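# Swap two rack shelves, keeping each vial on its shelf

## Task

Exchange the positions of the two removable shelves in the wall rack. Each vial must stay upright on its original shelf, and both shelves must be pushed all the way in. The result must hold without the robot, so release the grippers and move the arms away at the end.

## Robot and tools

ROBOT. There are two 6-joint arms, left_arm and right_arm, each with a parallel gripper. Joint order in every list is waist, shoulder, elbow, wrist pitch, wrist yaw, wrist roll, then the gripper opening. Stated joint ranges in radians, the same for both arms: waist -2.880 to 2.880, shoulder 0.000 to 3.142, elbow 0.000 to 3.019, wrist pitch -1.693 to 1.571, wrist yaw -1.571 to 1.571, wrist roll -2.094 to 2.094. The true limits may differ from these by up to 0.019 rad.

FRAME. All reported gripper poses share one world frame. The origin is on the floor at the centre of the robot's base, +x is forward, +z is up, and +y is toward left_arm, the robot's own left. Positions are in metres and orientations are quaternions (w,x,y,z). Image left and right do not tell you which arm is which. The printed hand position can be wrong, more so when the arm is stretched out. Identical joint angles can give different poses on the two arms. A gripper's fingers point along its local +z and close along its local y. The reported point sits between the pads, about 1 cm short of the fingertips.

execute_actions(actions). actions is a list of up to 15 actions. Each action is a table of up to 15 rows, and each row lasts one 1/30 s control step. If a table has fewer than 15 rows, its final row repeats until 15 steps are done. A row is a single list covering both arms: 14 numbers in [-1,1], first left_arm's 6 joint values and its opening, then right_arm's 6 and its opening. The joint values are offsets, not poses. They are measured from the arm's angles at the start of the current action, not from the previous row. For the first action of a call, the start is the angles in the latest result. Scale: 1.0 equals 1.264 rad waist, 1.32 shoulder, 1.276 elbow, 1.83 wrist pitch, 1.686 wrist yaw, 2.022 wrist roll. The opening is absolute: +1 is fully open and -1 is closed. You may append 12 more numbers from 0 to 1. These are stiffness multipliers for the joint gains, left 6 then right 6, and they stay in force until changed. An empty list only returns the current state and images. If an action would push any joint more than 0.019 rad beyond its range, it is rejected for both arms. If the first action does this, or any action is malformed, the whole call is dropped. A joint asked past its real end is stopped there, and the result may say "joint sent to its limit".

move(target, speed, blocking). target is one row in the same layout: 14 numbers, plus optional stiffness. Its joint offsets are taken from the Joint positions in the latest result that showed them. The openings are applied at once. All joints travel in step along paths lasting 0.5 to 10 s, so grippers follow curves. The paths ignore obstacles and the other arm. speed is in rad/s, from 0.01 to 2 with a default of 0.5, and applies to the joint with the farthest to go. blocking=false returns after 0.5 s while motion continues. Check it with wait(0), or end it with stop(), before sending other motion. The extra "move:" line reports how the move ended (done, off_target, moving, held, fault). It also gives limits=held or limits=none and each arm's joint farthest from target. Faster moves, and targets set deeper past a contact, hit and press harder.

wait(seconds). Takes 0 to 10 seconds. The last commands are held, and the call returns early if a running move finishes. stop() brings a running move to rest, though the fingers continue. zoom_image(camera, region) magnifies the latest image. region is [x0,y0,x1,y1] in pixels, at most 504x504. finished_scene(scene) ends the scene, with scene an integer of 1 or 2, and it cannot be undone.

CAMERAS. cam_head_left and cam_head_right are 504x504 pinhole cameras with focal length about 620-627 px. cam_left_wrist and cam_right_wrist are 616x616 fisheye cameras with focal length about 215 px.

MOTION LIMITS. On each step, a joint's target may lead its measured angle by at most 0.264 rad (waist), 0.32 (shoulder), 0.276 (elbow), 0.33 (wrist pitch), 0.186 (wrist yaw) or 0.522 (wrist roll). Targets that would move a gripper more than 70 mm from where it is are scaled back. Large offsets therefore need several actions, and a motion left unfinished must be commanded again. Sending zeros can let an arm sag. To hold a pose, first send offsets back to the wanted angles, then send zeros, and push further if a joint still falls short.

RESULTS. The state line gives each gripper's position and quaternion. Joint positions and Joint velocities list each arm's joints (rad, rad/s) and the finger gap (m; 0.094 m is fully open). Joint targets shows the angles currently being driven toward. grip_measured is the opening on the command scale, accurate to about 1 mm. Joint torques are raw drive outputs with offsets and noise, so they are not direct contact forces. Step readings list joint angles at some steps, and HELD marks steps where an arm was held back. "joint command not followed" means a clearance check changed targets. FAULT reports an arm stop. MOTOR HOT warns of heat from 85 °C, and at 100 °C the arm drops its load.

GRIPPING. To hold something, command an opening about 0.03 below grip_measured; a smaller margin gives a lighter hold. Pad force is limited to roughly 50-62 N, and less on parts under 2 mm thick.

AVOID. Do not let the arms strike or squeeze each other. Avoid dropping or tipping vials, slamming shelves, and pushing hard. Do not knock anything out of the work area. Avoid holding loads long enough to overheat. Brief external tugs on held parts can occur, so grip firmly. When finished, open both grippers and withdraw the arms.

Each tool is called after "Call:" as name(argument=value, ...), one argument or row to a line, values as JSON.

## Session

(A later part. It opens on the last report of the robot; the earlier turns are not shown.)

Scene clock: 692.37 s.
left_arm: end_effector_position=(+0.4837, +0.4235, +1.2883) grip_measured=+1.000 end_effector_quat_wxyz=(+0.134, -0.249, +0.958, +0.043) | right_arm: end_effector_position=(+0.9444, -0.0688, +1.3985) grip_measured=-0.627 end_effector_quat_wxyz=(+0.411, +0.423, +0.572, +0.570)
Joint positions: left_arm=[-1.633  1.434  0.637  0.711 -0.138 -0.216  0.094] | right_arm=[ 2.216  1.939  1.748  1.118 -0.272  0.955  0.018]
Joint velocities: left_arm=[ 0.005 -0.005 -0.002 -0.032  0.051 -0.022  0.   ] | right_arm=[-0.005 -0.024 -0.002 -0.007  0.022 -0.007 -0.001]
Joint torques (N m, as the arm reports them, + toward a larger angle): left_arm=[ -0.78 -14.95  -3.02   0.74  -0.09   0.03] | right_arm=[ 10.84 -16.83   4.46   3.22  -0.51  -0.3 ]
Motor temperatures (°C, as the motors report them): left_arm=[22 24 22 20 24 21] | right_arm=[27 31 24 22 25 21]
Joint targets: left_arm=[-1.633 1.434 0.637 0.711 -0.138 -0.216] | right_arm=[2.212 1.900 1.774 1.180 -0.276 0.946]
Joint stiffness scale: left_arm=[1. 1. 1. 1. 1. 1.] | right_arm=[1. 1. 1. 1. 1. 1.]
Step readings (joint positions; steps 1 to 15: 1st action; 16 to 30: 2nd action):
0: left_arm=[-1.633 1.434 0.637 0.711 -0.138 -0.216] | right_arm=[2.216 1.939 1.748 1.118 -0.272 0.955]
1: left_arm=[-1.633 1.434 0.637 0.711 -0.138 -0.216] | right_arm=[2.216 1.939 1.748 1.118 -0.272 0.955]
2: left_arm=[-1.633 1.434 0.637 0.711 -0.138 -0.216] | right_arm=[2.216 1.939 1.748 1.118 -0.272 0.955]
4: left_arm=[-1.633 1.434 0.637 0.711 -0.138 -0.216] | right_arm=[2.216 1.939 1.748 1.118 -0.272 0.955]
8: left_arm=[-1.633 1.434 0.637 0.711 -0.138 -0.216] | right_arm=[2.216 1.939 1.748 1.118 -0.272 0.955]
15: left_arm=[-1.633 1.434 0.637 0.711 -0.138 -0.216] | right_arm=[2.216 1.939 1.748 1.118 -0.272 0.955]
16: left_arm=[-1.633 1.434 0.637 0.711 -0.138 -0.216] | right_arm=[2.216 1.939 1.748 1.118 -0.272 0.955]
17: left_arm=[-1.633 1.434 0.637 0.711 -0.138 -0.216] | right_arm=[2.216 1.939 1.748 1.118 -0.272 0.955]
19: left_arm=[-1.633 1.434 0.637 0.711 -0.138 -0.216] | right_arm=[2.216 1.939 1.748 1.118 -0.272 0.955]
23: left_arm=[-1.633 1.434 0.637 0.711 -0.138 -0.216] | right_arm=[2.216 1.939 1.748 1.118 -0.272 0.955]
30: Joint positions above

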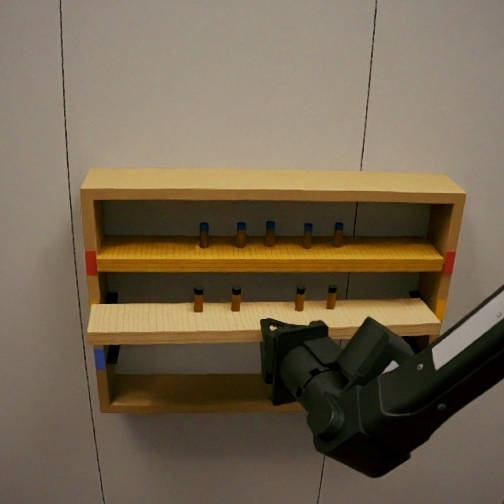

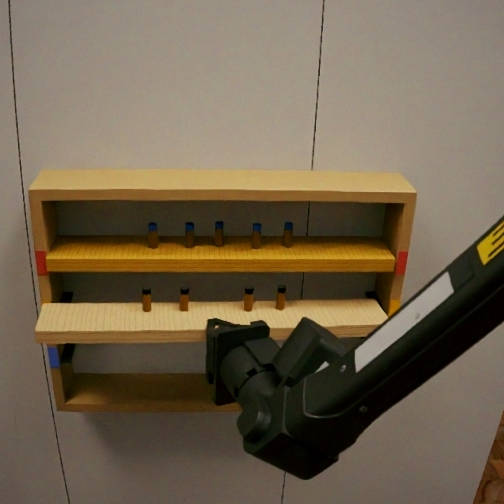

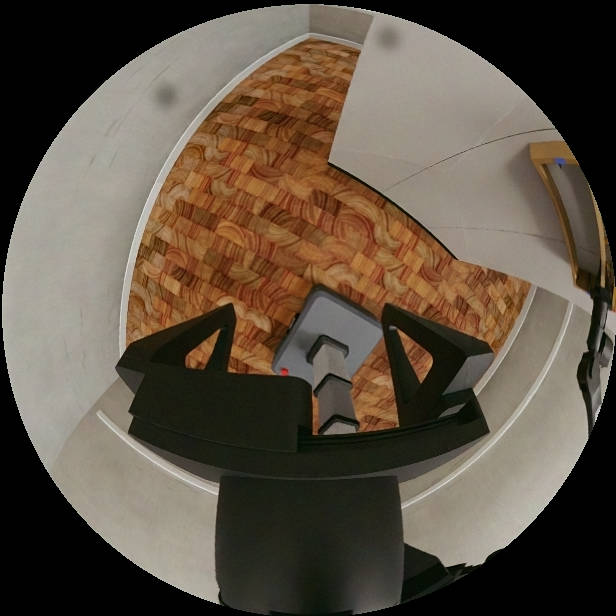

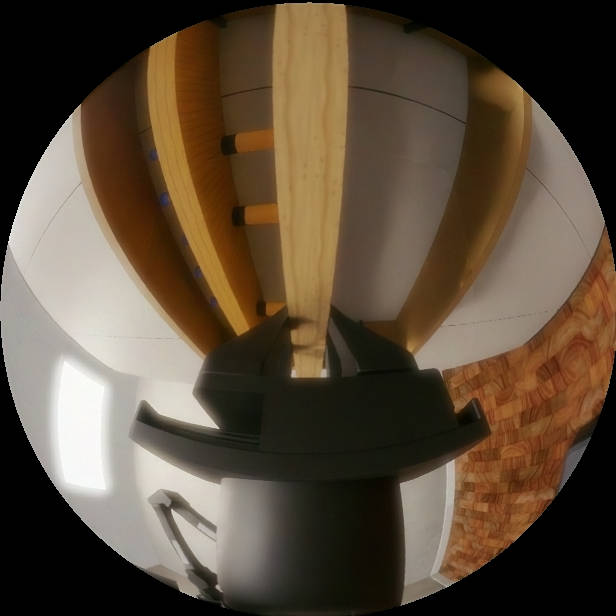

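Jammed against the frame; back off first, then go to a clean pose.

Call:
execute_actions(
  actions=[
    [[0,0,0,0,0,0,1,0.025,-0.047,-0.017,0.039,-0.006,-0.004,-0.66]],
    [[0,0,0,0,0,0,1,0.025,-0.05,-0.01,0.039,-0.006,-0.012,-0.66]],
  ],
)

Call:
zoom_image(
  camera="cam_head_left",
  region=[70,220,490,430],
)

Scene clock: 697.53 s.
left_arm: end_effector_position=(+0.4837, +0.4235, +1.2883) grip_measured=+1.000 end_effector_quat_wxyz=(+0.134, -0.249, +0.958, +0.043) | right_arm: end_effector_position=(+0.9297, -0.0713, +1.4030) grip_measured=-0.627 end_effector_quat_wxyz=(+0.415, +0.420, +0.571, +0.570)
Joint positions: left_arm=[-1.633  1.434  0.637  0.711 -0.138 -0.216  0.094] | right_arm=[ 2.216  1.92   1.687  1.166 -0.273  0.948  0.018]
Joint velocities: left_arm=[ 0.005 -0.015 -0.002 -0.012 -0.081  0.022  0.   ] | right_arm=[-0.015 -0.005 -0.002 -0.007  0.022  0.022  0.002]
Joint torques (N m, as the arm reports them, + toward a larger angle): left_arm=[ -0.88 -14.89  -3.03   0.74  -0.09   0.03] | right_arm=[ 13.4  -17.51   3.34   2.71  -0.76  -0.39]
Motor temperatures (°C, as the motors report them): left_arm=[22 24 22 20 24 21] | right_arm=[27 31 23 22 25 21]
Joint targets: left_arm=[-1.633 1.434 0.637 0.711 -0.138 -0.216] | right_arm=[2.248 1.866 1.699 1.214 -0.283 0.931]
Joint stiffness scale: left_arm=[1. 1. 1. 1. 1. 1.] | right_arm=[1. 1. 1. 1. 1. 1.]
Step readings (joint positions; steps 1 to 15: 1st action; 16 to 30: 2nd action):
0: left_arm=[-1.633 1.434 0.637 0.711 -0.138 -0.216] | right_arm=[2.216 1.939 1.748 1.118 -0.272 0.955]
1: left_arm=[-1.633 1.434 0.637 0.711 -0.138 -0.216] | right_arm=[2.216 1.939 1.744 1.119 -0.273 0.955]
2: left_arm=[-1.633 1.434 0.637 0.711 -0.138 -0.216] | right_arm=[2.216 1.935 1.735 1.125 -0.274 0.955]
4: left_arm=[-1.633 1.434 0.637 0.711 -0.138 -0.216] | right_arm=[2.216 1.932 1.719 1.135 -0.274 0.955]
8: left_arm=[-1.633 1.434 0.637 0.711 -0.138 -0.216] | right_arm=[2.216 1.932 1.712 1.140 -0.273 0.955]
15: left_arm=[-1.633 1.434 0.637 0.711 -0.138 -0.216] | right_arm=[2.216 1.932 1.712 1.142 -0.273 0.955]
16: left_arm=[-1.633 1.434 0.637 0.711 -0.138 -0.216] | right_arm=[2.216 1.931 1.709 1.145 -0.273 0.954]
17: left_arm=[-1.633 1.434 0.637 0.711 -0.138 -0.216] | right_arm=[2.216 1.928 1.702 1.151 -0.273 0.953]
19: left_arm=[-1.633 1.434 0.637 0.711 -0.138 -0.216] | right_arm=[2.216 1.924 1.690 1.162 -0.273 0.951]
23: left_arm=[-1.633 1.434 0.637 0.711 -0.138 -0.216] | right_arm=[2.216 1.922 1.687 1.166 -0.273 0.949]
30: Joint positions above

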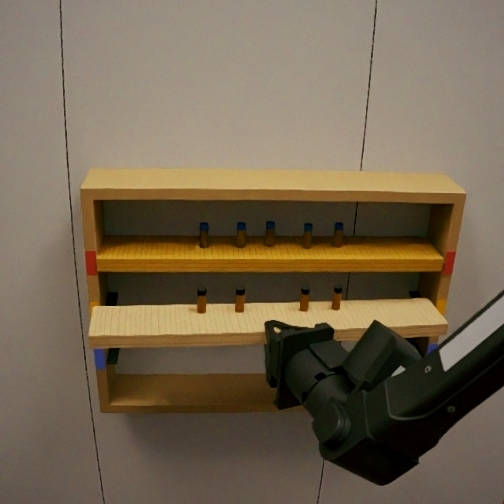

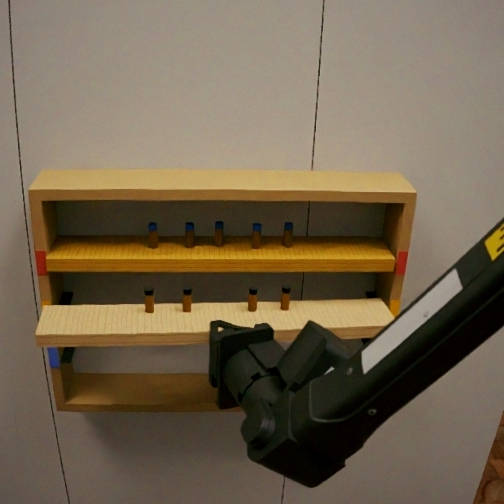

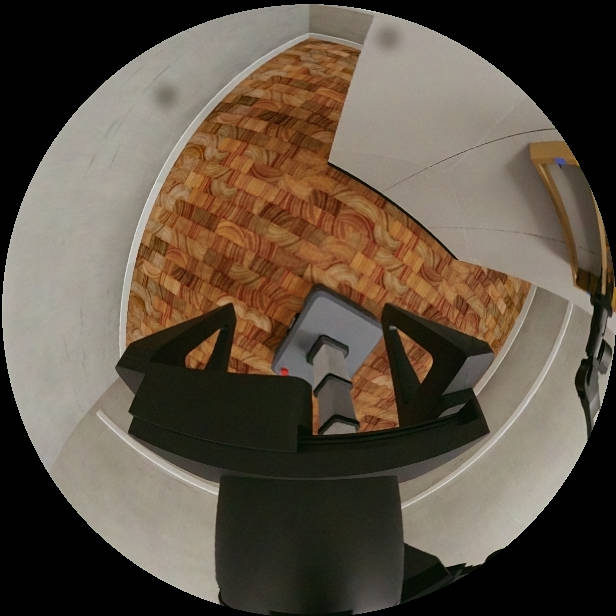

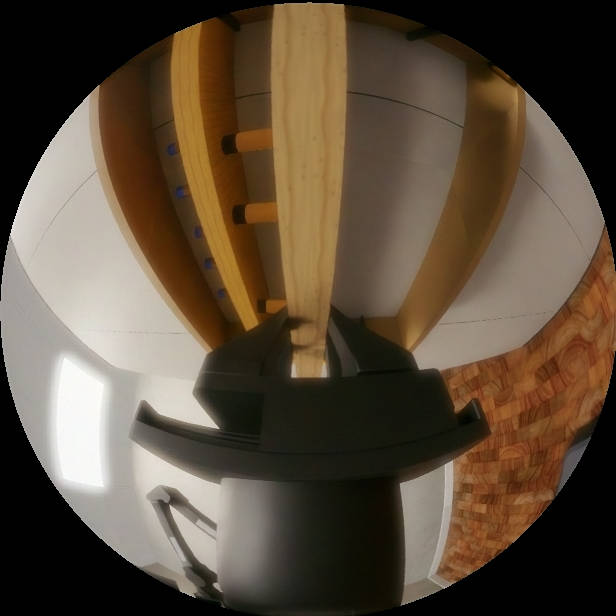

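Region (70, 220, 490, 430) of cam_head_left's 504x504 image, scaled by 1.200, with more detail than that image has.

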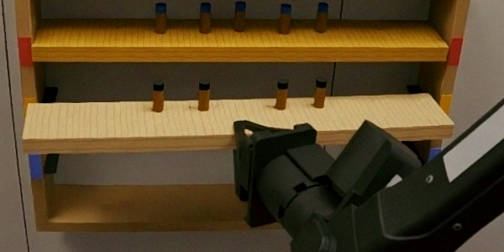

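Call:
execute_actions(
  actions=[
    [[0,0,0,0,0,0,1,0.025,-0.025,0.02,0.034,0.002,-0.003,-0.66]],
    [[0,0,0,0,0,0,1,0.025,-0.025,0.02,0.034,0.002,-0.003,-0.66]],
  ],
)

Call:
zoom_image(
  camera="cam_head_left",
  region=[70,220,490,430],
)

Scene clock: 704.57 s.
left_arm: end_effector_position=(+0.4837, +0.4235, +1.2883) grip_measured=+1.000 end_effector_quat_wxyz=(+0.134, -0.249, +0.958, +0.043) | right_arm: end_effector_position=(+0.9321, -0.0790, +1.4071) grip_measured=-0.627 end_effector_quat_wxyz=(+0.431, +0.426, +0.562, +0.563)
Joint positions: left_arm=[-1.633  1.434  0.637  0.711 -0.138 -0.216  0.094] | right_arm=[ 2.216  1.919  1.687  1.199 -0.249  0.948  0.018]
Joint velocities: left_arm=[-0.005  0.005 -0.017 -0.002 -0.037  0.051  0.   ] | right_arm=[-0.005  0.005  0.002 -0.002  0.051 -0.11  -0.001]
Joint torques (N m, as the arm reports them, + toward a larger angle): left_arm=[ -0.8  -15.03  -3.04   0.75  -0.08   0.03] | right_arm=[ 12.88 -15.96   4.2    2.7   -0.71  -0.3 ]
Motor temperatures (°C, as the motors report them): left_arm=[22 24 22 20 24 21] | right_arm=[27 31 23 22 25 21]
Joint targets: left_arm=[-1.633 1.434 0.637 0.711 -0.138 -0.216] | right_arm=[2.248 1.886 1.712 1.245 -0.258 0.942]
Joint stiffness scale: left_arm=[1. 1. 1. 1. 1. 1.] | right_arm=[1. 1. 1. 1. 1. 1.]
Step readings (joint positions; steps 1 to 15: 1st action; 16 to 30: 2nd action):
0: left_arm=[-1.633 1.434 0.637 0.711 -0.138 -0.216] | right_arm=[2.216 1.919 1.687 1.166 -0.273 0.948]
1: left_arm=[-1.633 1.434 0.637 0.711 -0.138 -0.216] | right_arm=[2.216 1.919 1.687 1.169 -0.269 0.948]
2: left_arm=[-1.633 1.434 0.637 0.711 -0.138 -0.216] | right_arm=[2.216 1.919 1.687 1.172 -0.266 0.948]
4: left_arm=[-1.633 1.434 0.637 0.711 -0.138 -0.216] | right_arm=[2.216 1.919 1.687 1.178 -0.261 0.948]
8: left_arm=[-1.633 1.434 0.637 0.711 -0.138 -0.216] | right_arm=[2.216 1.919 1.687 1.183 -0.261 0.948]
15: left_arm=[-1.633 1.434 0.637 0.711 -0.138 -0.216] | right_arm=[2.216 1.919 1.687 1.183 -0.261 0.948]
16: left_arm=[-1.633 1.434 0.637 0.711 -0.138 -0.216] | right_arm=[2.216 1.919 1.687 1.185 -0.258 0.948]
17: left_arm=[-1.633 1.434 0.637 0.711 -0.138 -0.216] | right_arm=[2.216 1.919 1.687 1.189 -0.255 0.948]
19: left_arm=[-1.633 1.434 0.637 0.711 -0.138 -0.216] | right_arm=[2.216 1.919 1.687 1.195 -0.249 0.948]
23: left_arm=[-1.633 1.434 0.637 0.711 -0.138 -0.216] | right_arm=[2.216 1.919 1.687 1.199 -0.249 0.948]
30: Joint positions above

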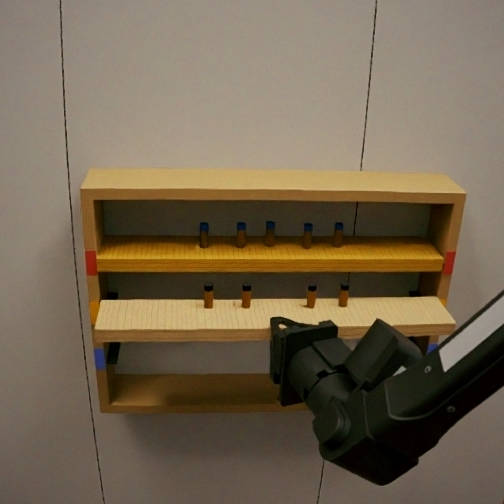

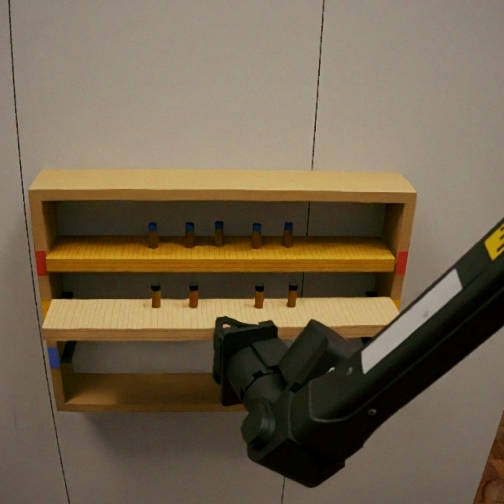

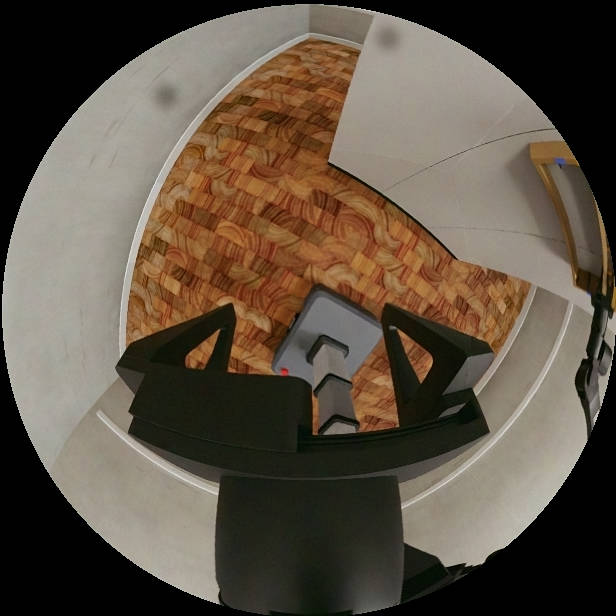

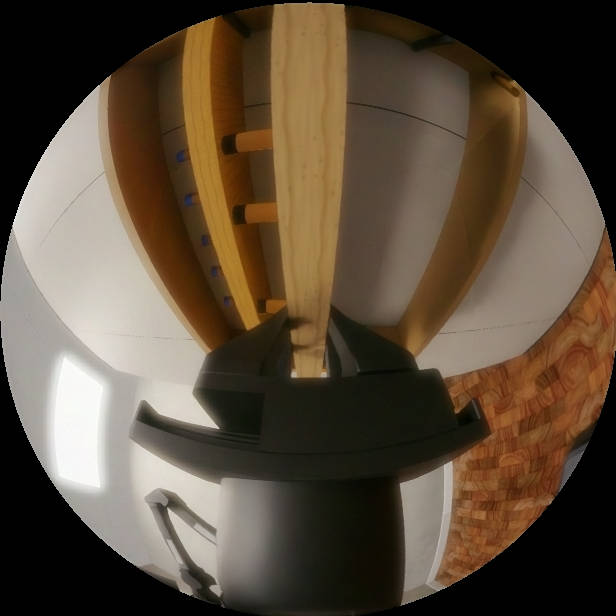

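Region (70, 220, 490, 430) of cam_head_left's 504x504 image, scaled by 1.200, with more detail than that image has.

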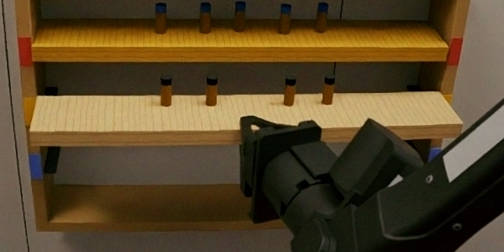

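Call:
execute_actions(
  actions=[
    [[0,0,0,0,0,0,1,0.025,0.003,0.056,-0.005,-0.007,-0.002,-0.66]],
    [[0,0,0,0,0,0,1,0.025,-0.002,0.056,-0.0065,-0.007,-0.002,-0.66]],
  ],
)

Call:
zoom_image(
  camera="cam_head_left",
  region=[70,220,490,430],
)

Scene clock: 712.40 s.
left_arm: end_effector_position=(+0.4837, +0.4235, +1.2883) grip_measured=+1.000 end_effector_quat_wxyz=(+0.134, -0.249, +0.958, +0.043) | right_arm: end_effector_position=(+0.9511, -0.0802, +1.4084) grip_measured=-0.627 end_effector_quat_wxyz=(+0.436, +0.425, +0.558, +0.564)
Joint positions: left_arm=[-1.633  1.434  0.637  0.711 -0.138 -0.216  0.094] | right_arm=[ 2.216  1.936  1.755  1.161 -0.251  0.948  0.018]
Joint velocities: left_arm=[-0.024 -0.015 -0.002  0.017  0.051 -0.007  0.   ] | right_arm=[ 0.005 -0.015 -0.017 -0.007  0.066 -0.022  0.   ]
Joint torques (N m, as the arm reports them, + toward a larger angle): left_arm=[ -0.79 -15.03  -3.04   0.74  -0.09   0.03] | right_arm=[ 13.39 -14.9    5.54   1.46  -0.77  -0.28]
Motor temperatures (°C, as the motors report them): left_arm=[22 24 22 20 24 21] | right_arm=[27 31 23 22 25 21]
Joint targets: left_arm=[-1.633 1.434 0.637 0.711 -0.138 -0.216] | right_arm=[2.248 1.927 1.795 1.171 -0.261 0.944]
Joint stiffness scale: left_arm=[1. 1. 1. 1. 1. 1.] | right_arm=[1. 1. 1. 1. 1. 1.]
Step readings (joint positions; steps 1 to 15: 1st action; 16 to 30: 2nd action):
0: left_arm=[-1.633 1.434 0.637 0.711 -0.138 -0.216] | right_arm=[2.216 1.919 1.687 1.199 -0.249 0.948]
1: left_arm=[-1.633 1.434 0.637 0.711 -0.138 -0.216] | right_arm=[2.216 1.920 1.690 1.197 -0.249 0.948]
2: left_arm=[-1.633 1.434 0.637 0.711 -0.138 -0.216] | right_arm=[2.216 1.924 1.698 1.192 -0.249 0.948]
4: left_arm=[-1.633 1.434 0.637 0.711 -0.138 -0.216] | right_arm=[2.216 1.929 1.714 1.185 -0.249 0.948]
8: left_arm=[-1.633 1.434 0.637 0.711 -0.138 -0.216] | right_arm=[2.216 1.930 1.723 1.183 -0.249 0.948]
15: left_arm=[-1.633 1.434 0.637 0.711 -0.138 -0.216] | right_arm=[2.216 1.930 1.723 1.183 -0.249 0.948]
16: left_arm=[-1.633 1.434 0.637 0.711 -0.138 -0.216] | right_arm=[2.216 1.930 1.727 1.180 -0.249 0.948]
17: left_arm=[-1.633 1.434 0.637 0.711 -0.138 -0.216] | right_arm=[2.216 1.932 1.733 1.174 -0.249 0.948]
19: left_arm=[-1.633 1.434 0.637 0.711 -0.138 -0.216] | right_arm=[2.216 1.936 1.748 1.165 -0.249 0.948]
23: left_arm=[-1.633 1.434 0.637 0.711 -0.138 -0.216] | right_arm=[2.216 1.936 1.755 1.161 -0.251 0.948]
30: Joint positions above

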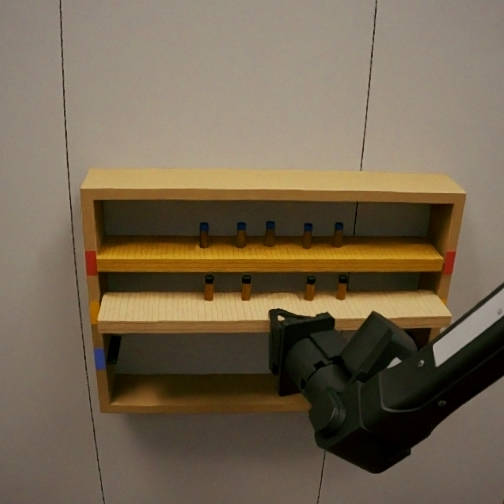

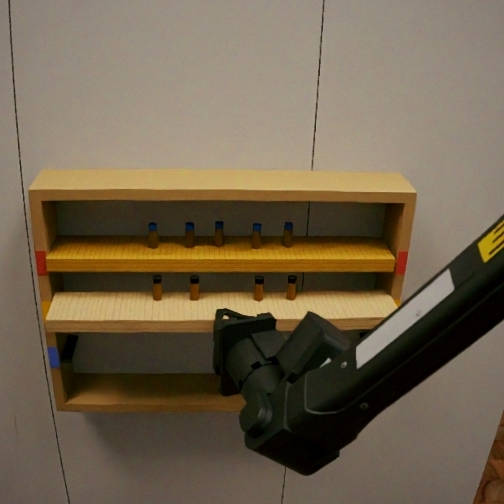

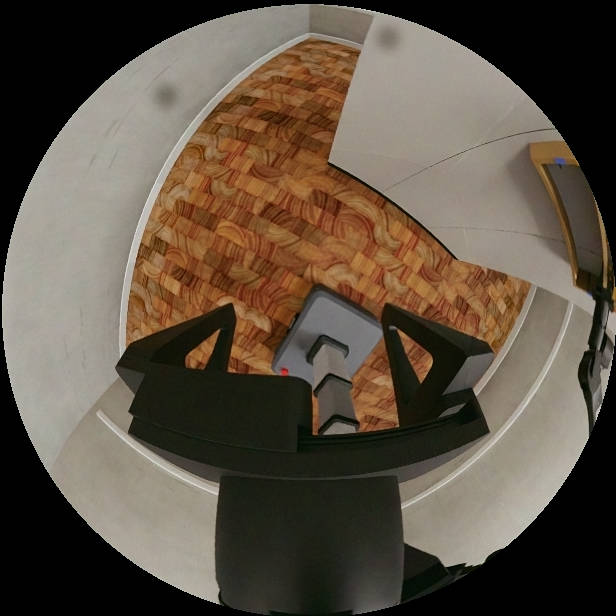

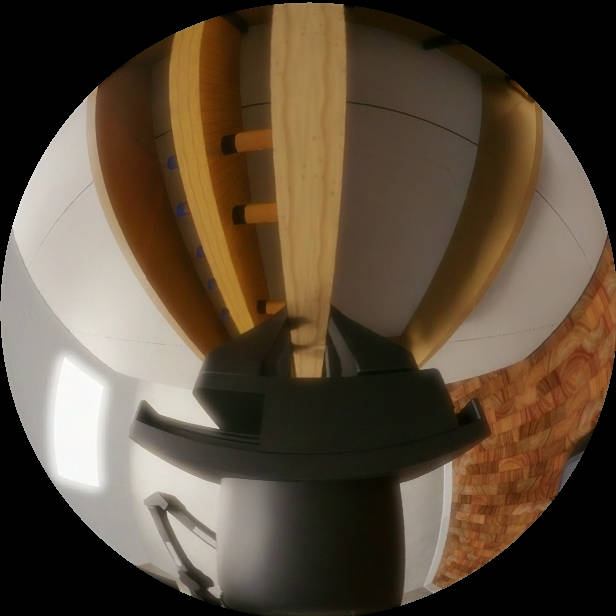

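Region (70, 220, 490, 430) of cam_head_left's 504x504 image, scaled by 1.200, with more detail than that image has.

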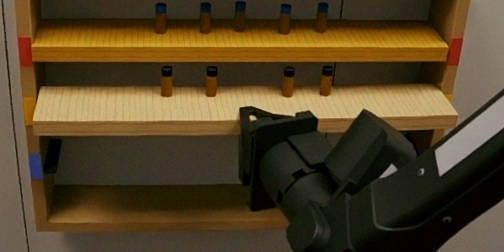

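Call:
execute_actions(
  actions=[
    [[0,0,0,0,0,0,1,0.025,-0.001,0.025,-0.002,-0.007,-0.002,-0.66]],
    [[0,0,0,0,0,0,1,0.025,-0.001,0.052,-0.008,-0.007,-0.002,-0.66]],
  ],
)

Call:
zoom_image(
  camera="cam_head_left",
  region=[70,220,490,430],
)

Scene clock: 719.33 s.
left_arm: end_effector_position=(+0.4837, +0.4235, +1.2883) grip_measured=+1.000 end_effector_quat_wxyz=(+0.134, -0.249, +0.958, +0.043) | right_arm: end_effector_position=(+0.9580, -0.0783, +1.4054) grip_measured=-0.627 end_effector_quat_wxyz=(+0.432, +0.426, +0.561, +0.564)
Joint positions: left_arm=[-1.633  1.434  0.637  0.711 -0.138 -0.216  0.094] | right_arm=[ 2.216  1.944  1.784  1.129 -0.251  0.948  0.018]
Joint velocities: left_arm=[-0.015  0.015 -0.002 -0.017 -0.007 -0.081  0.   ] | right_arm=[-0.015 -0.005 -0.007 -0.007  0.007 -0.022  0.   ]
Joint torques (N m, as the arm reports them, + toward a larger angle): left_arm=[ -0.78 -15.01  -3.04   0.72  -0.09   0.03] | right_arm=[ 13.05 -14.83   5.56   1.34  -0.82  -0.27]
Motor temperatures (°C, as the motors report them): left_arm=[22 24 22 20 24 21] | right_arm=[27 31 24 22 25 21]
Joint targets: left_arm=[-1.633 1.434 0.637 0.711 -0.138 -0.216] | right_arm=[2.248 1.937 1.822 1.136 -0.263 0.944]
Joint stiffness scale: left_arm=[1. 1. 1. 1. 1. 1.] | right_arm=[1. 1. 1. 1. 1. 1.]
Step readings (joint positions; steps 1 to 15: 1st action; 16 to 30: 2nd action):
0: left_arm=[-1.633 1.434 0.637 0.711 -0.138 -0.216] | right_arm=[2.216 1.936 1.755 1.161 -0.251 0.948]
1: left_arm=[-1.633 1.434 0.637 0.711 -0.138 -0.216] | right_arm=[2.216 1.937 1.755 1.159 -0.251 0.948]
2: left_arm=[-1.633 1.434 0.637 0.711 -0.138 -0.216] | right_arm=[2.216 1.937 1.755 1.157 -0.251 0.948]
4: left_arm=[-1.633 1.434 0.637 0.711 -0.138 -0.216] | right_arm=[2.216 1.937 1.755 1.153 -0.251 0.948]
8: left_arm=[-1.633 1.434 0.637 0.711 -0.138 -0.216] | right_arm=[2.216 1.938 1.755 1.151 -0.251 0.948]
15: left_arm=[-1.633 1.434 0.637 0.711 -0.138 -0.216] | right_arm=[2.216 1.939 1.755 1.150 -0.251 0.948]
16: left_arm=[-1.633 1.434 0.637 0.711 -0.138 -0.216] | right_arm=[2.216 1.939 1.758 1.148 -0.251 0.948]
17: left_arm=[-1.633 1.434 0.637 0.711 -0.138 -0.216] | right_arm=[2.216 1.941 1.764 1.141 -0.251 0.948]
19: left_arm=[-1.633 1.434 0.637 0.711 -0.138 -0.216] | right_arm=[2.216 1.944 1.775 1.132 -0.251 0.948]
23: left_arm=[-1.633 1.434 0.637 0.711 -0.138 -0.216] | right_arm=[2.216 1.944 1.783 1.129 -0.251 0.948]
30: Joint positions above

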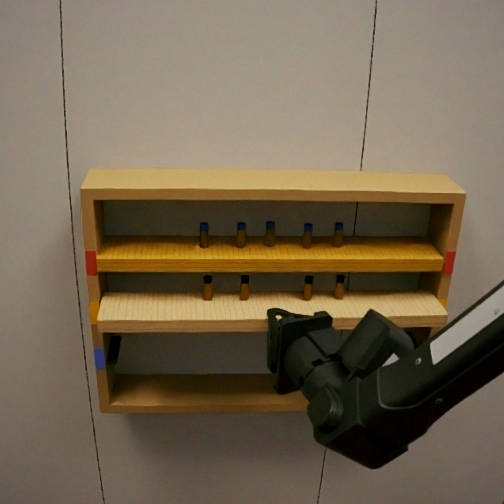

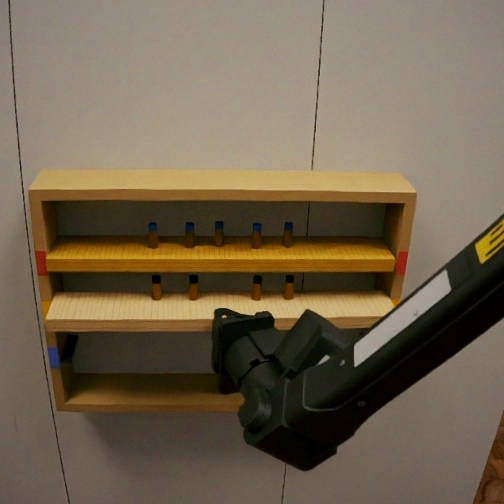

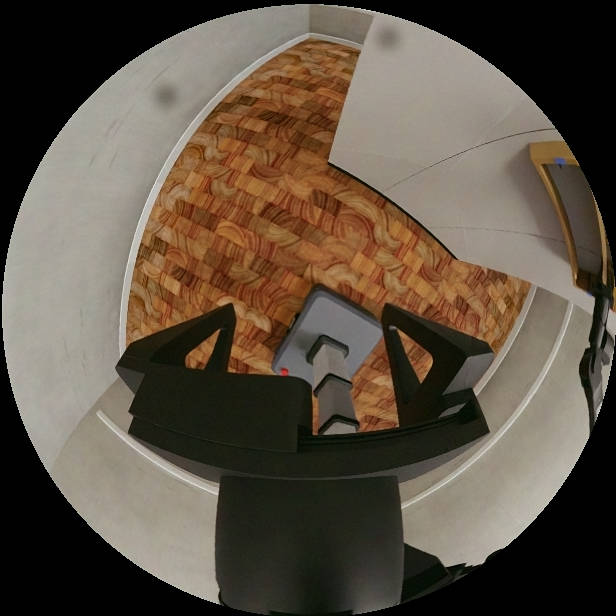

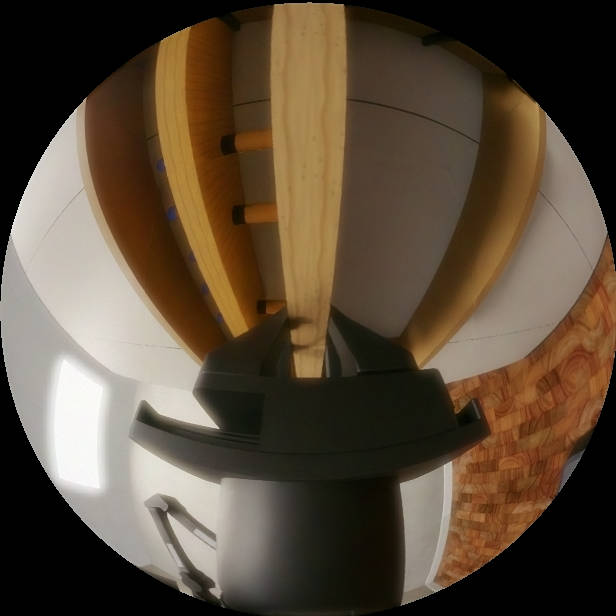

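Region (70, 220, 490, 430) of cam_head_left's 504x504 image, scaled by 1.200, with more detail than that image has.

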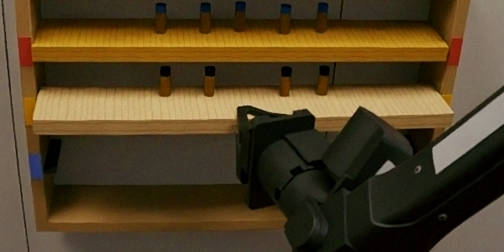

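Lower now before vials pass under the top shelf.

Call:
execute_actions(
  actions=[
    [[0,0,0,0,0,0,1,-0.003,0.001,0.04,0.01,-0.01,0,-0.66]],
    [[0,0,0,0,0,0,1,0.02,0.001,0.054,-0.008,-0.007,-0.002,-0.66]],
  ],
)

Scene clock: 726.50 s.
left_arm: end_effector_position=(+0.4837, +0.4235, +1.2883) grip_measured=+1.000 end_effector_quat_wxyz=(+0.134, -0.249, +0.958, +0.043) | right_arm: end_effector_position=(+0.9673, -0.0783, +1.4051) grip_measured=-0.627 end_effector_quat_wxyz=(+0.434, +0.425, +0.559, +0.564)
Joint positions: left_arm=[-1.633  1.434  0.637  0.711 -0.138 -0.216  0.094] | right_arm=[ 2.216  1.956  1.822  1.108 -0.251  0.948  0.018]
Joint velocities: left_arm=[ 0.015 -0.015 -0.002  0.002 -0.051 -0.022  0.   ] | right_arm=[-0.015 -0.005  0.007 -0.007  0.022  0.007 -0.   ]
Joint torques (N m, as the arm reports them, + toward a larger angle): left_arm=[ -0.75 -14.99  -3.04   0.75  -0.09   0.03] | right_arm=[ 13.34 -14.53   5.83   1.43  -0.81  -0.27]
Motor temperatures (°C, as the motors report them): left_arm=[22 24 22 20 24 21] | right_arm=[27 31 24 22 25 21]
Joint targets: left_arm=[-1.633 1.434 0.637 0.711 -0.138 -0.216] | right_arm=[2.241 1.950 1.862 1.115 -0.263 0.944]
Joint stiffness scale: left_arm=[1. 1. 1. 1. 1. 1.] | right_arm=[1. 1. 1. 1. 1. 1.]
Step readings (joint positions; steps 1 to 15: 1st action; 16 to 30: 2nd action):
0: left_arm=[-1.633 1.434 0.637 0.711 -0.138 -0.216] | right_arm=[2.216 1.944 1.784 1.129 -0.251 0.948]
1: left_arm=[-1.633 1.434 0.637 0.711 -0.138 -0.216] | right_arm=[2.216 1.945 1.785 1.129 -0.251 0.948]
2: left_arm=[-1.633 1.434 0.637 0.711 -0.138 -0.216] | right_arm=[2.216 1.946 1.787 1.129 -0.251 0.948]
4: left_arm=[-1.633 1.434 0.637 0.711 -0.138 -0.216] | right_arm=[2.216 1.948 1.792 1.129 -0.251 0.948]
8: left_arm=[-1.633 1.434 0.637 0.711 -0.138 -0.216] | right_arm=[2.216 1.949 1.793 1.129 -0.251 0.948]
15: left_arm=[-1.633 1.434 0.637 0.711 -0.138 -0.216] | right_arm=[2.216 1.949 1.793 1.129 -0.251 0.948]
16: left_arm=[-1.633 1.434 0.637 0.711 -0.138 -0.216] | right_arm=[2.216 1.949 1.796 1.127 -0.251 0.948]
17: left_arm=[-1.633 1.434 0.637 0.711 -0.138 -0.216] | right_arm=[2.216 1.951 1.802 1.120 -0.251 0.948]
19: left_arm=[-1.633 1.434 0.637 0.711 -0.138 -0.216] | right_arm=[2.216 1.956 1.815 1.111 -0.251 0.948]
23: left_arm=[-1.633 1.434 0.637 0.711 -0.138 -0.216] | right_arm=[2.216 1.956 1.822 1.108 -0.251 0.948]
30: Joint positions above

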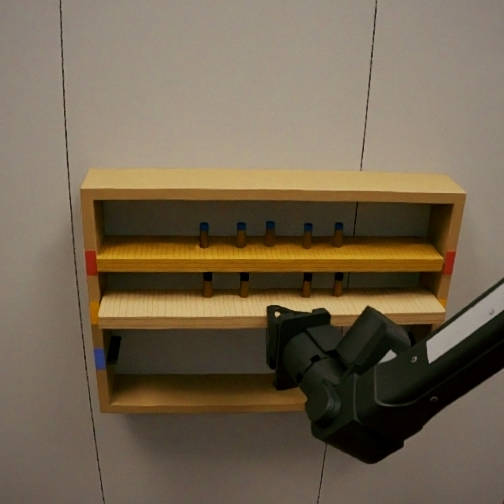

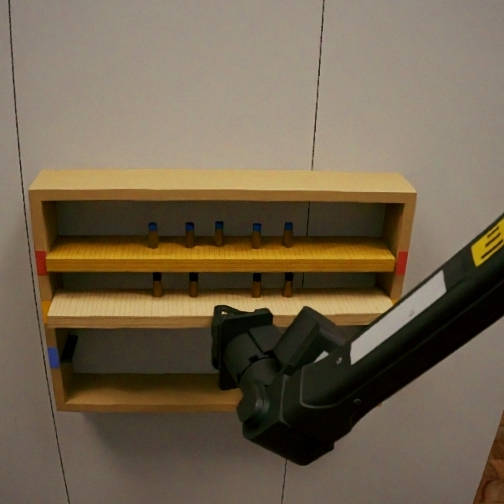

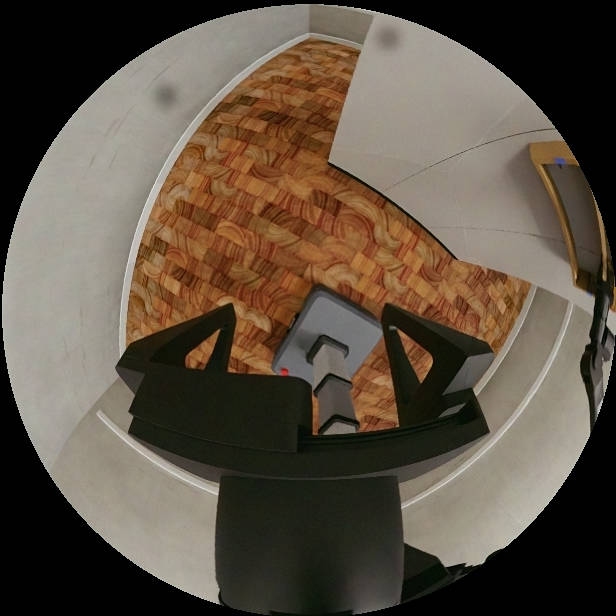

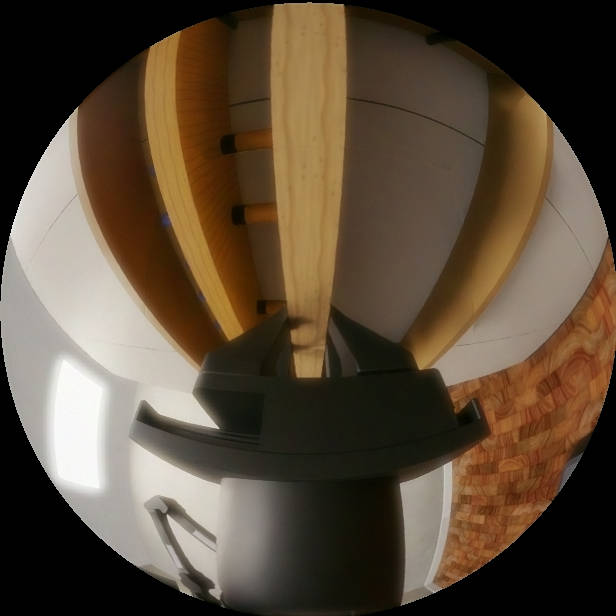

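Call:
execute_actions(
  actions=[
    [[0,0,0,0,0,0,1,-0.007,0.006,0.038,0.01,-0.01,0,-0.66]],
    [[0,0,0,0,0,0,1,0.02,0.003,0.056,-0.007,-0.007,-0.002,-0.66]],
  ],
)

Scene clock: 735.30 s.
left_arm: end_effector_position=(+0.4837, +0.4235, +1.2883) grip_measured=+1.000 end_effector_quat_wxyz=(+0.134, -0.249, +0.958, +0.043) | right_arm: end_effector_position=(+0.9721, -0.0772, +1.3972) grip_measured=-0.627 end_effector_quat_wxyz=(+0.434, +0.425, +0.561, +0.562)
Joint positions: left_arm=[-1.633  1.434  0.637  0.711 -0.138 -0.216  0.094] | right_arm=[ 2.211  1.978  1.86   1.09  -0.251  0.948  0.018]
Joint velocities: left_arm=[-0.024  0.005 -0.012 -0.002  0.037  0.022  0.   ] | right_arm=[ 0.005  0.005  0.002 -0.002 -0.007 -0.007 -0.   ]
Joint torques (N m, as the arm reports them, + toward a larger angle): left_arm=[ -0.82 -15.03  -3.03   0.73  -0.09   0.03] | right_arm=[ 13.17 -15.01   5.96   1.39  -0.81  -0.27]
Motor temperatures (°C, as the motors report them): left_arm=[22 24 22 20 24 21] | right_arm=[27 31 24 22 25 21]
Joint targets: left_arm=[-1.633 1.434 0.637 0.711 -0.138 -0.216] | right_arm=[2.237 1.974 1.901 1.096 -0.263 0.944]
Joint stiffness scale: left_arm=[1. 1. 1. 1. 1. 1.] | right_arm=[1. 1. 1. 1. 1. 1.]
Step readings (joint positions; steps 1 to 15: 1st action; 16 to 30: 2nd action):
0: left_arm=[-1.633 1.434 0.637 0.711 -0.138 -0.216] | right_arm=[2.216 1.956 1.822 1.108 -0.251 0.948]
1: left_arm=[-1.633 1.434 0.637 0.711 -0.138 -0.216] | right_arm=[2.216 1.957 1.822 1.108 -0.251 0.948]
2: left_arm=[-1.633 1.434 0.637 0.711 -0.138 -0.216] | right_arm=[2.216 1.958 1.825 1.108 -0.252 0.948]
4: left_arm=[-1.633 1.434 0.637 0.711 -0.138 -0.216] | right_arm=[2.215 1.962 1.829 1.108 -0.252 0.948]
8: left_arm=[-1.633 1.434 0.637 0.711 -0.138 -0.216] | right_arm=[2.213 1.966 1.830 1.108 -0.252 0.948]
15: left_arm=[-1.633 1.434 0.637 0.711 -0.138 -0.216] | right_arm=[2.211 1.970 1.830 1.108 -0.252 0.948]
16: left_arm=[-1.633 1.434 0.637 0.711 -0.138 -0.216] | right_arm=[2.211 1.970 1.833 1.106 -0.252 0.948]
17: left_arm=[-1.633 1.434 0.637 0.711 -0.138 -0.216] | right_arm=[2.211 1.974 1.840 1.100 -0.251 0.948]
19: left_arm=[-1.633 1.434 0.637 0.711 -0.138 -0.216] | right_arm=[2.211 1.978 1.854 1.092 -0.251 0.948]
23: left_arm=[-1.633 1.434 0.637 0.711 -0.138 -0.216] | right_arm=[2.211 1.978 1.860 1.090 -0.251 0.948]
30: Joint positions above

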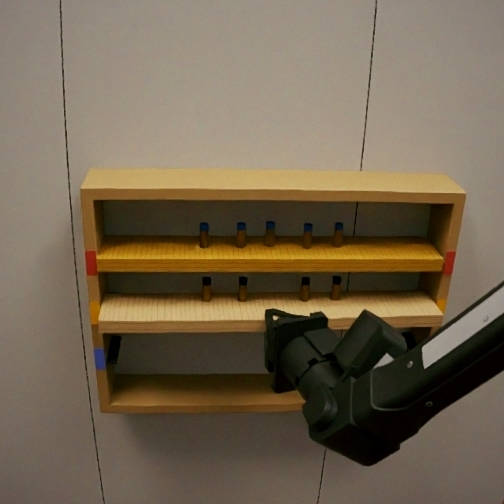

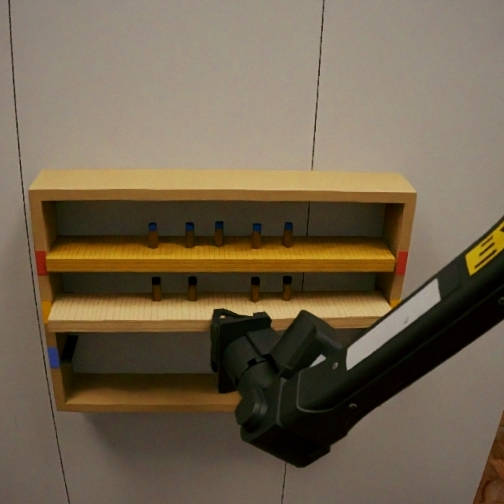

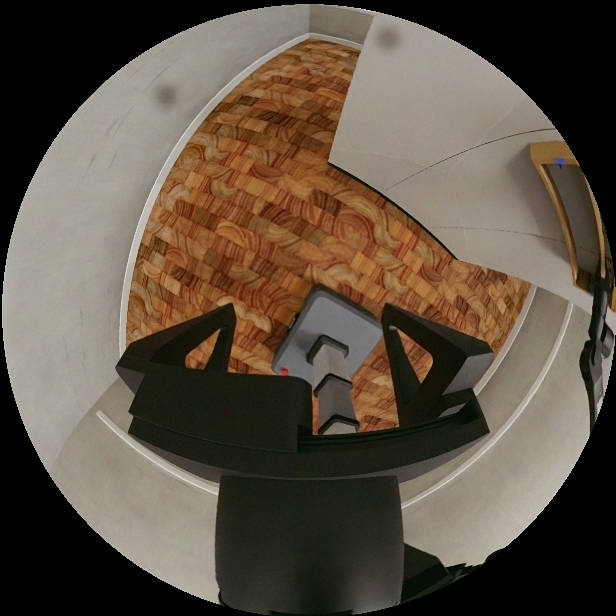

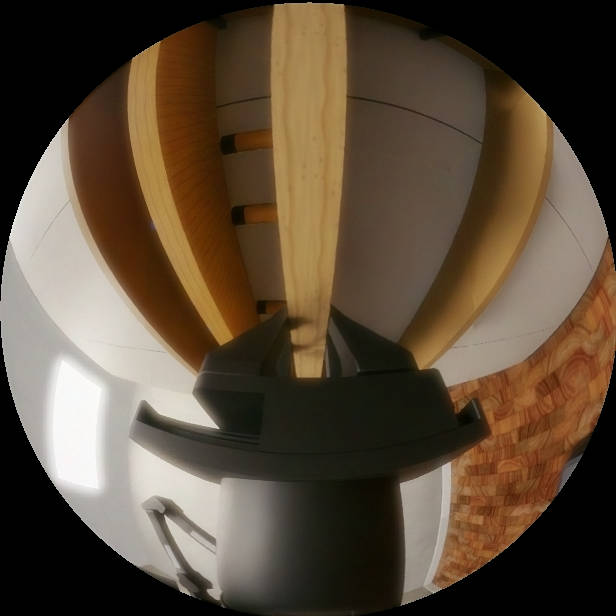

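Call:
execute_actions(
  actions=[
    [[0,0,0,0,0,0,1,0.02,0.003,0.056,-0.008,-0.007,-0.002,-0.66]],
    [[0,0,0,0,0,0,1,0.02,0.003,0.056,-0.008,-0.007,-0.002,-0.66]],
    [[0,0,0,0,0,0,1,0.02,0.003,0.056,-0.008,-0.007,-0.002,-0.66]],
    [[0,0,0,0,0,0,1,0.02,0.003,0.056,-0.008,-0.007,-0.002,-0.66]],
    [[0,0,0,0,0,0,1,0.02,0.003,0.056,-0.008,-0.007,-0.002,-0.66]],
  ],
)

Scene clock: 743.73 s.
left_arm: end_effector_position=(+0.4837, +0.4235, +1.2883) grip_measured=+1.000 end_effector_quat_wxyz=(+0.134, -0.249, +0.958, +0.043) | right_arm: end_effector_position=(+1.0054, -0.0777, +1.3962) grip_measured=-0.627 end_effector_quat_wxyz=(+0.433, +0.425, +0.562, +0.562)
Joint positions: left_arm=[-1.633  1.434  0.637  0.711 -0.138 -0.216  0.094] | right_arm=[ 2.211  2.016  1.999  0.987 -0.251  0.948  0.018]
Joint velocities: left_arm=[ 0.015 -0.015 -0.007 -0.002 -0.051 -0.007  0.   ] | right_arm=[-0.005  0.005 -0.012 -0.002  0.037 -0.037  0.   ]
Joint torques (N m, as the arm reports them, + toward a larger angle): left_arm=[ -0.8  -14.99  -3.04   0.74  -0.09   0.03] | right_arm=[ 13.5  -15.69   6.89   1.31  -0.83  -0.25]
Motor temperatures (°C, as the motors report them): left_arm=[22 24 22 20 24 21] | right_arm=[27 31 24 22 25 21]
Joint targets: left_arm=[-1.633 1.434 0.637 0.711 -0.138 -0.216] | right_arm=[2.237 2.014 2.045 0.992 -0.263 0.944]
Joint stiffness scale: left_arm=[1. 1. 1. 1. 1. 1.] | right_arm=[1. 1. 1. 1. 1. 1.]
Step readings (joint positions; steps 1 to 15: 1st action; 16 to 30: 2nd action; 31 to 45: 3rd action; 46 to 60: 4th action; 61 to 75: 5th action):
0: left_arm=[-1.633 1.434 0.637 0.711 -0.138 -0.216] | right_arm=[2.211 1.978 1.860 1.090 -0.251 0.948]
1: left_arm=[-1.633 1.434 0.637 0.711 -0.138 -0.216] | right_arm=[2.211 1.979 1.863 1.087 -0.251 0.948]
2: left_arm=[-1.633 1.434 0.637 0.711 -0.138 -0.216] | right_arm=[2.211 1.982 1.871 1.080 -0.251 0.948]
4: left_arm=[-1.633 1.434 0.637 0.711 -0.138 -0.216] | right_arm=[2.211 1.986 1.884 1.072 -0.251 0.948]
8: left_arm=[-1.633 1.434 0.637 0.711 -0.138 -0.216] | right_arm=[2.211 1.987 1.890 1.069 -0.251 0.948]
15: left_arm=[-1.633 1.434 0.637 0.711 -0.138 -0.216] | right_arm=[2.211 1.987 1.890 1.069 -0.251 0.948]
16: left_arm=[-1.633 1.434 0.637 0.711 -0.138 -0.216] | right_arm=[2.211 1.987 1.892 1.066 -0.251 0.948]
17: left_arm=[-1.633 1.434 0.637 0.711 -0.138 -0.216] | right_arm=[2.211 1.990 1.900 1.060 -0.251 0.948]
19: left_arm=[-1.633 1.434 0.637 0.711 -0.138 -0.216] | right_arm=[2.211 1.994 1.912 1.053 -0.251 0.948]
23: left_arm=[-1.633 1.434 0.637 0.711 -0.138 -0.216] | right_arm=[2.211 1.995 1.918 1.049 -0.251 0.948]
30: left_arm=[-1.633 1.434 0.637 0.711 -0.138 -0.216] | right_arm=[2.211 1.995 1.918 1.049 -0.251 0.948]
31: left_arm=[-1.633 1.434 0.637 0.711 -0.138 -0.216] | right_arm=[2.211 1.996 1.921 1.046 -0.251 0.948]
32: left_arm=[-1.633 1.434 0.637 0.711 -0.138 -0.216] | right_arm=[2.211 1.998 1.928 1.040 -0.251 0.948]
34: left_arm=[-1.633 1.434 0.637 0.711 -0.138 -0.216] | right_arm=[2.211 2.002 1.941 1.033 -0.251 0.948]
38: left_arm=[-1.633 1.434 0.637 0.711 -0.138 -0.216] | right_arm=[2.211 2.002 1.946 1.029 -0.251 0.948]
45: left_arm=[-1.633 1.434 0.637 0.711 -0.138 -0.216] | right_arm=[2.211 2.003 1.946 1.028 -0.251 0.948]
46: left_arm=[-1.633 1.434 0.637 0.711 -0.138 -0.216] | right_arm=[2.211 2.003 1.949 1.025 -0.251 0.948]
47: left_arm=[-1.633 1.434 0.637 0.711 -0.138 -0.216] | right_arm=[2.211 2.006 1.956 1.020 -0.251 0.948]
49: left_arm=[-1.633 1.434 0.637 0.711 -0.138 -0.216] | right_arm=[2.211 2.009 1.968 1.013 -0.251 0.948]
53: left_arm=[-1.633 1.434 0.637 0.711 -0.138 -0.216] | right_arm=[2.211 2.009 1.973 1.008 -0.251 0.948]
60: left_arm=[-1.633 1.434 0.637 0.711 -0.138 -0.216] | right_arm=[2.211 2.009 1.973 1.007 -0.251 0.948]
61: left_arm=[-1.633 1.434 0.637 0.711 -0.138 -0.216] | right_arm=[2.211 2.010 1.976 1.004 -0.251 0.948]
62: left_arm=[-1.633 1.434 0.637 0.711 -0.138 -0.216] | right_arm=[2.211 2.013 1.983 1.000 -0.251 0.948]
64: left_arm=[-1.633 1.434 0.637 0.711 -0.138 -0.216] | right_arm=[2.211 2.016 1.994 0.992 -0.251 0.948]
68: left_arm=[-1.633 1.434 0.637 0.711 -0.138 -0.216] | right_arm=[2.211 2.016 1.999 0.987 -0.251 0.948]
75: Joint positions above

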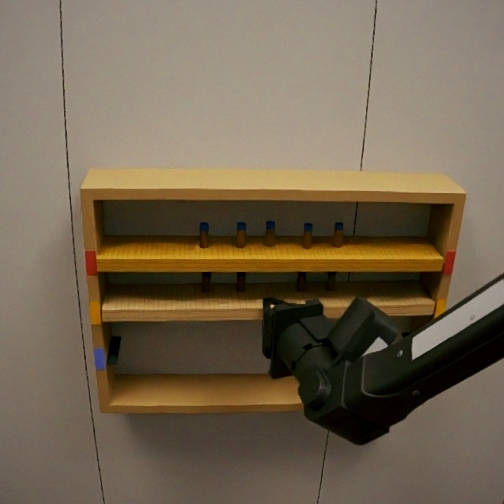

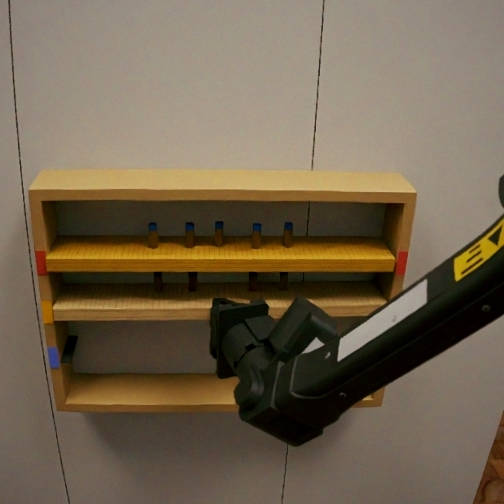

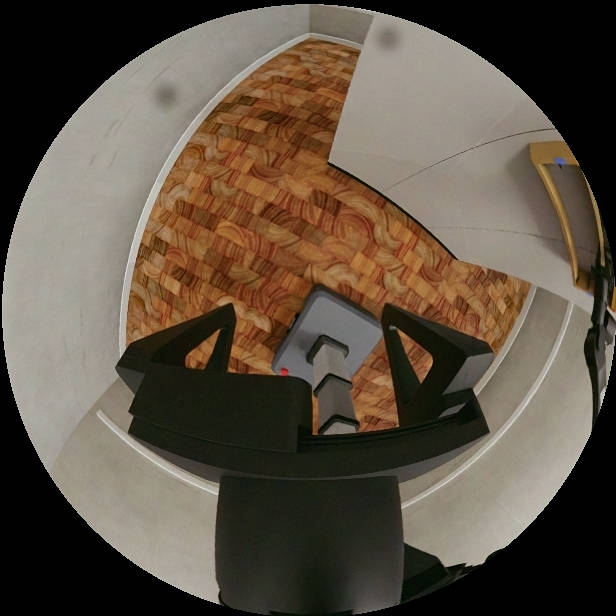

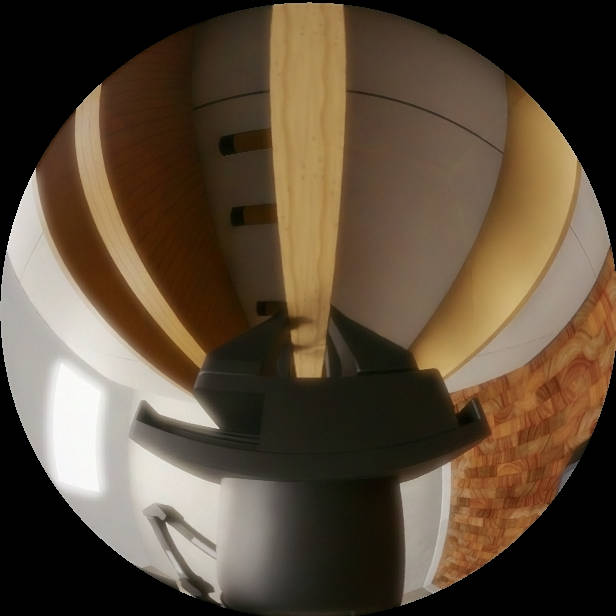

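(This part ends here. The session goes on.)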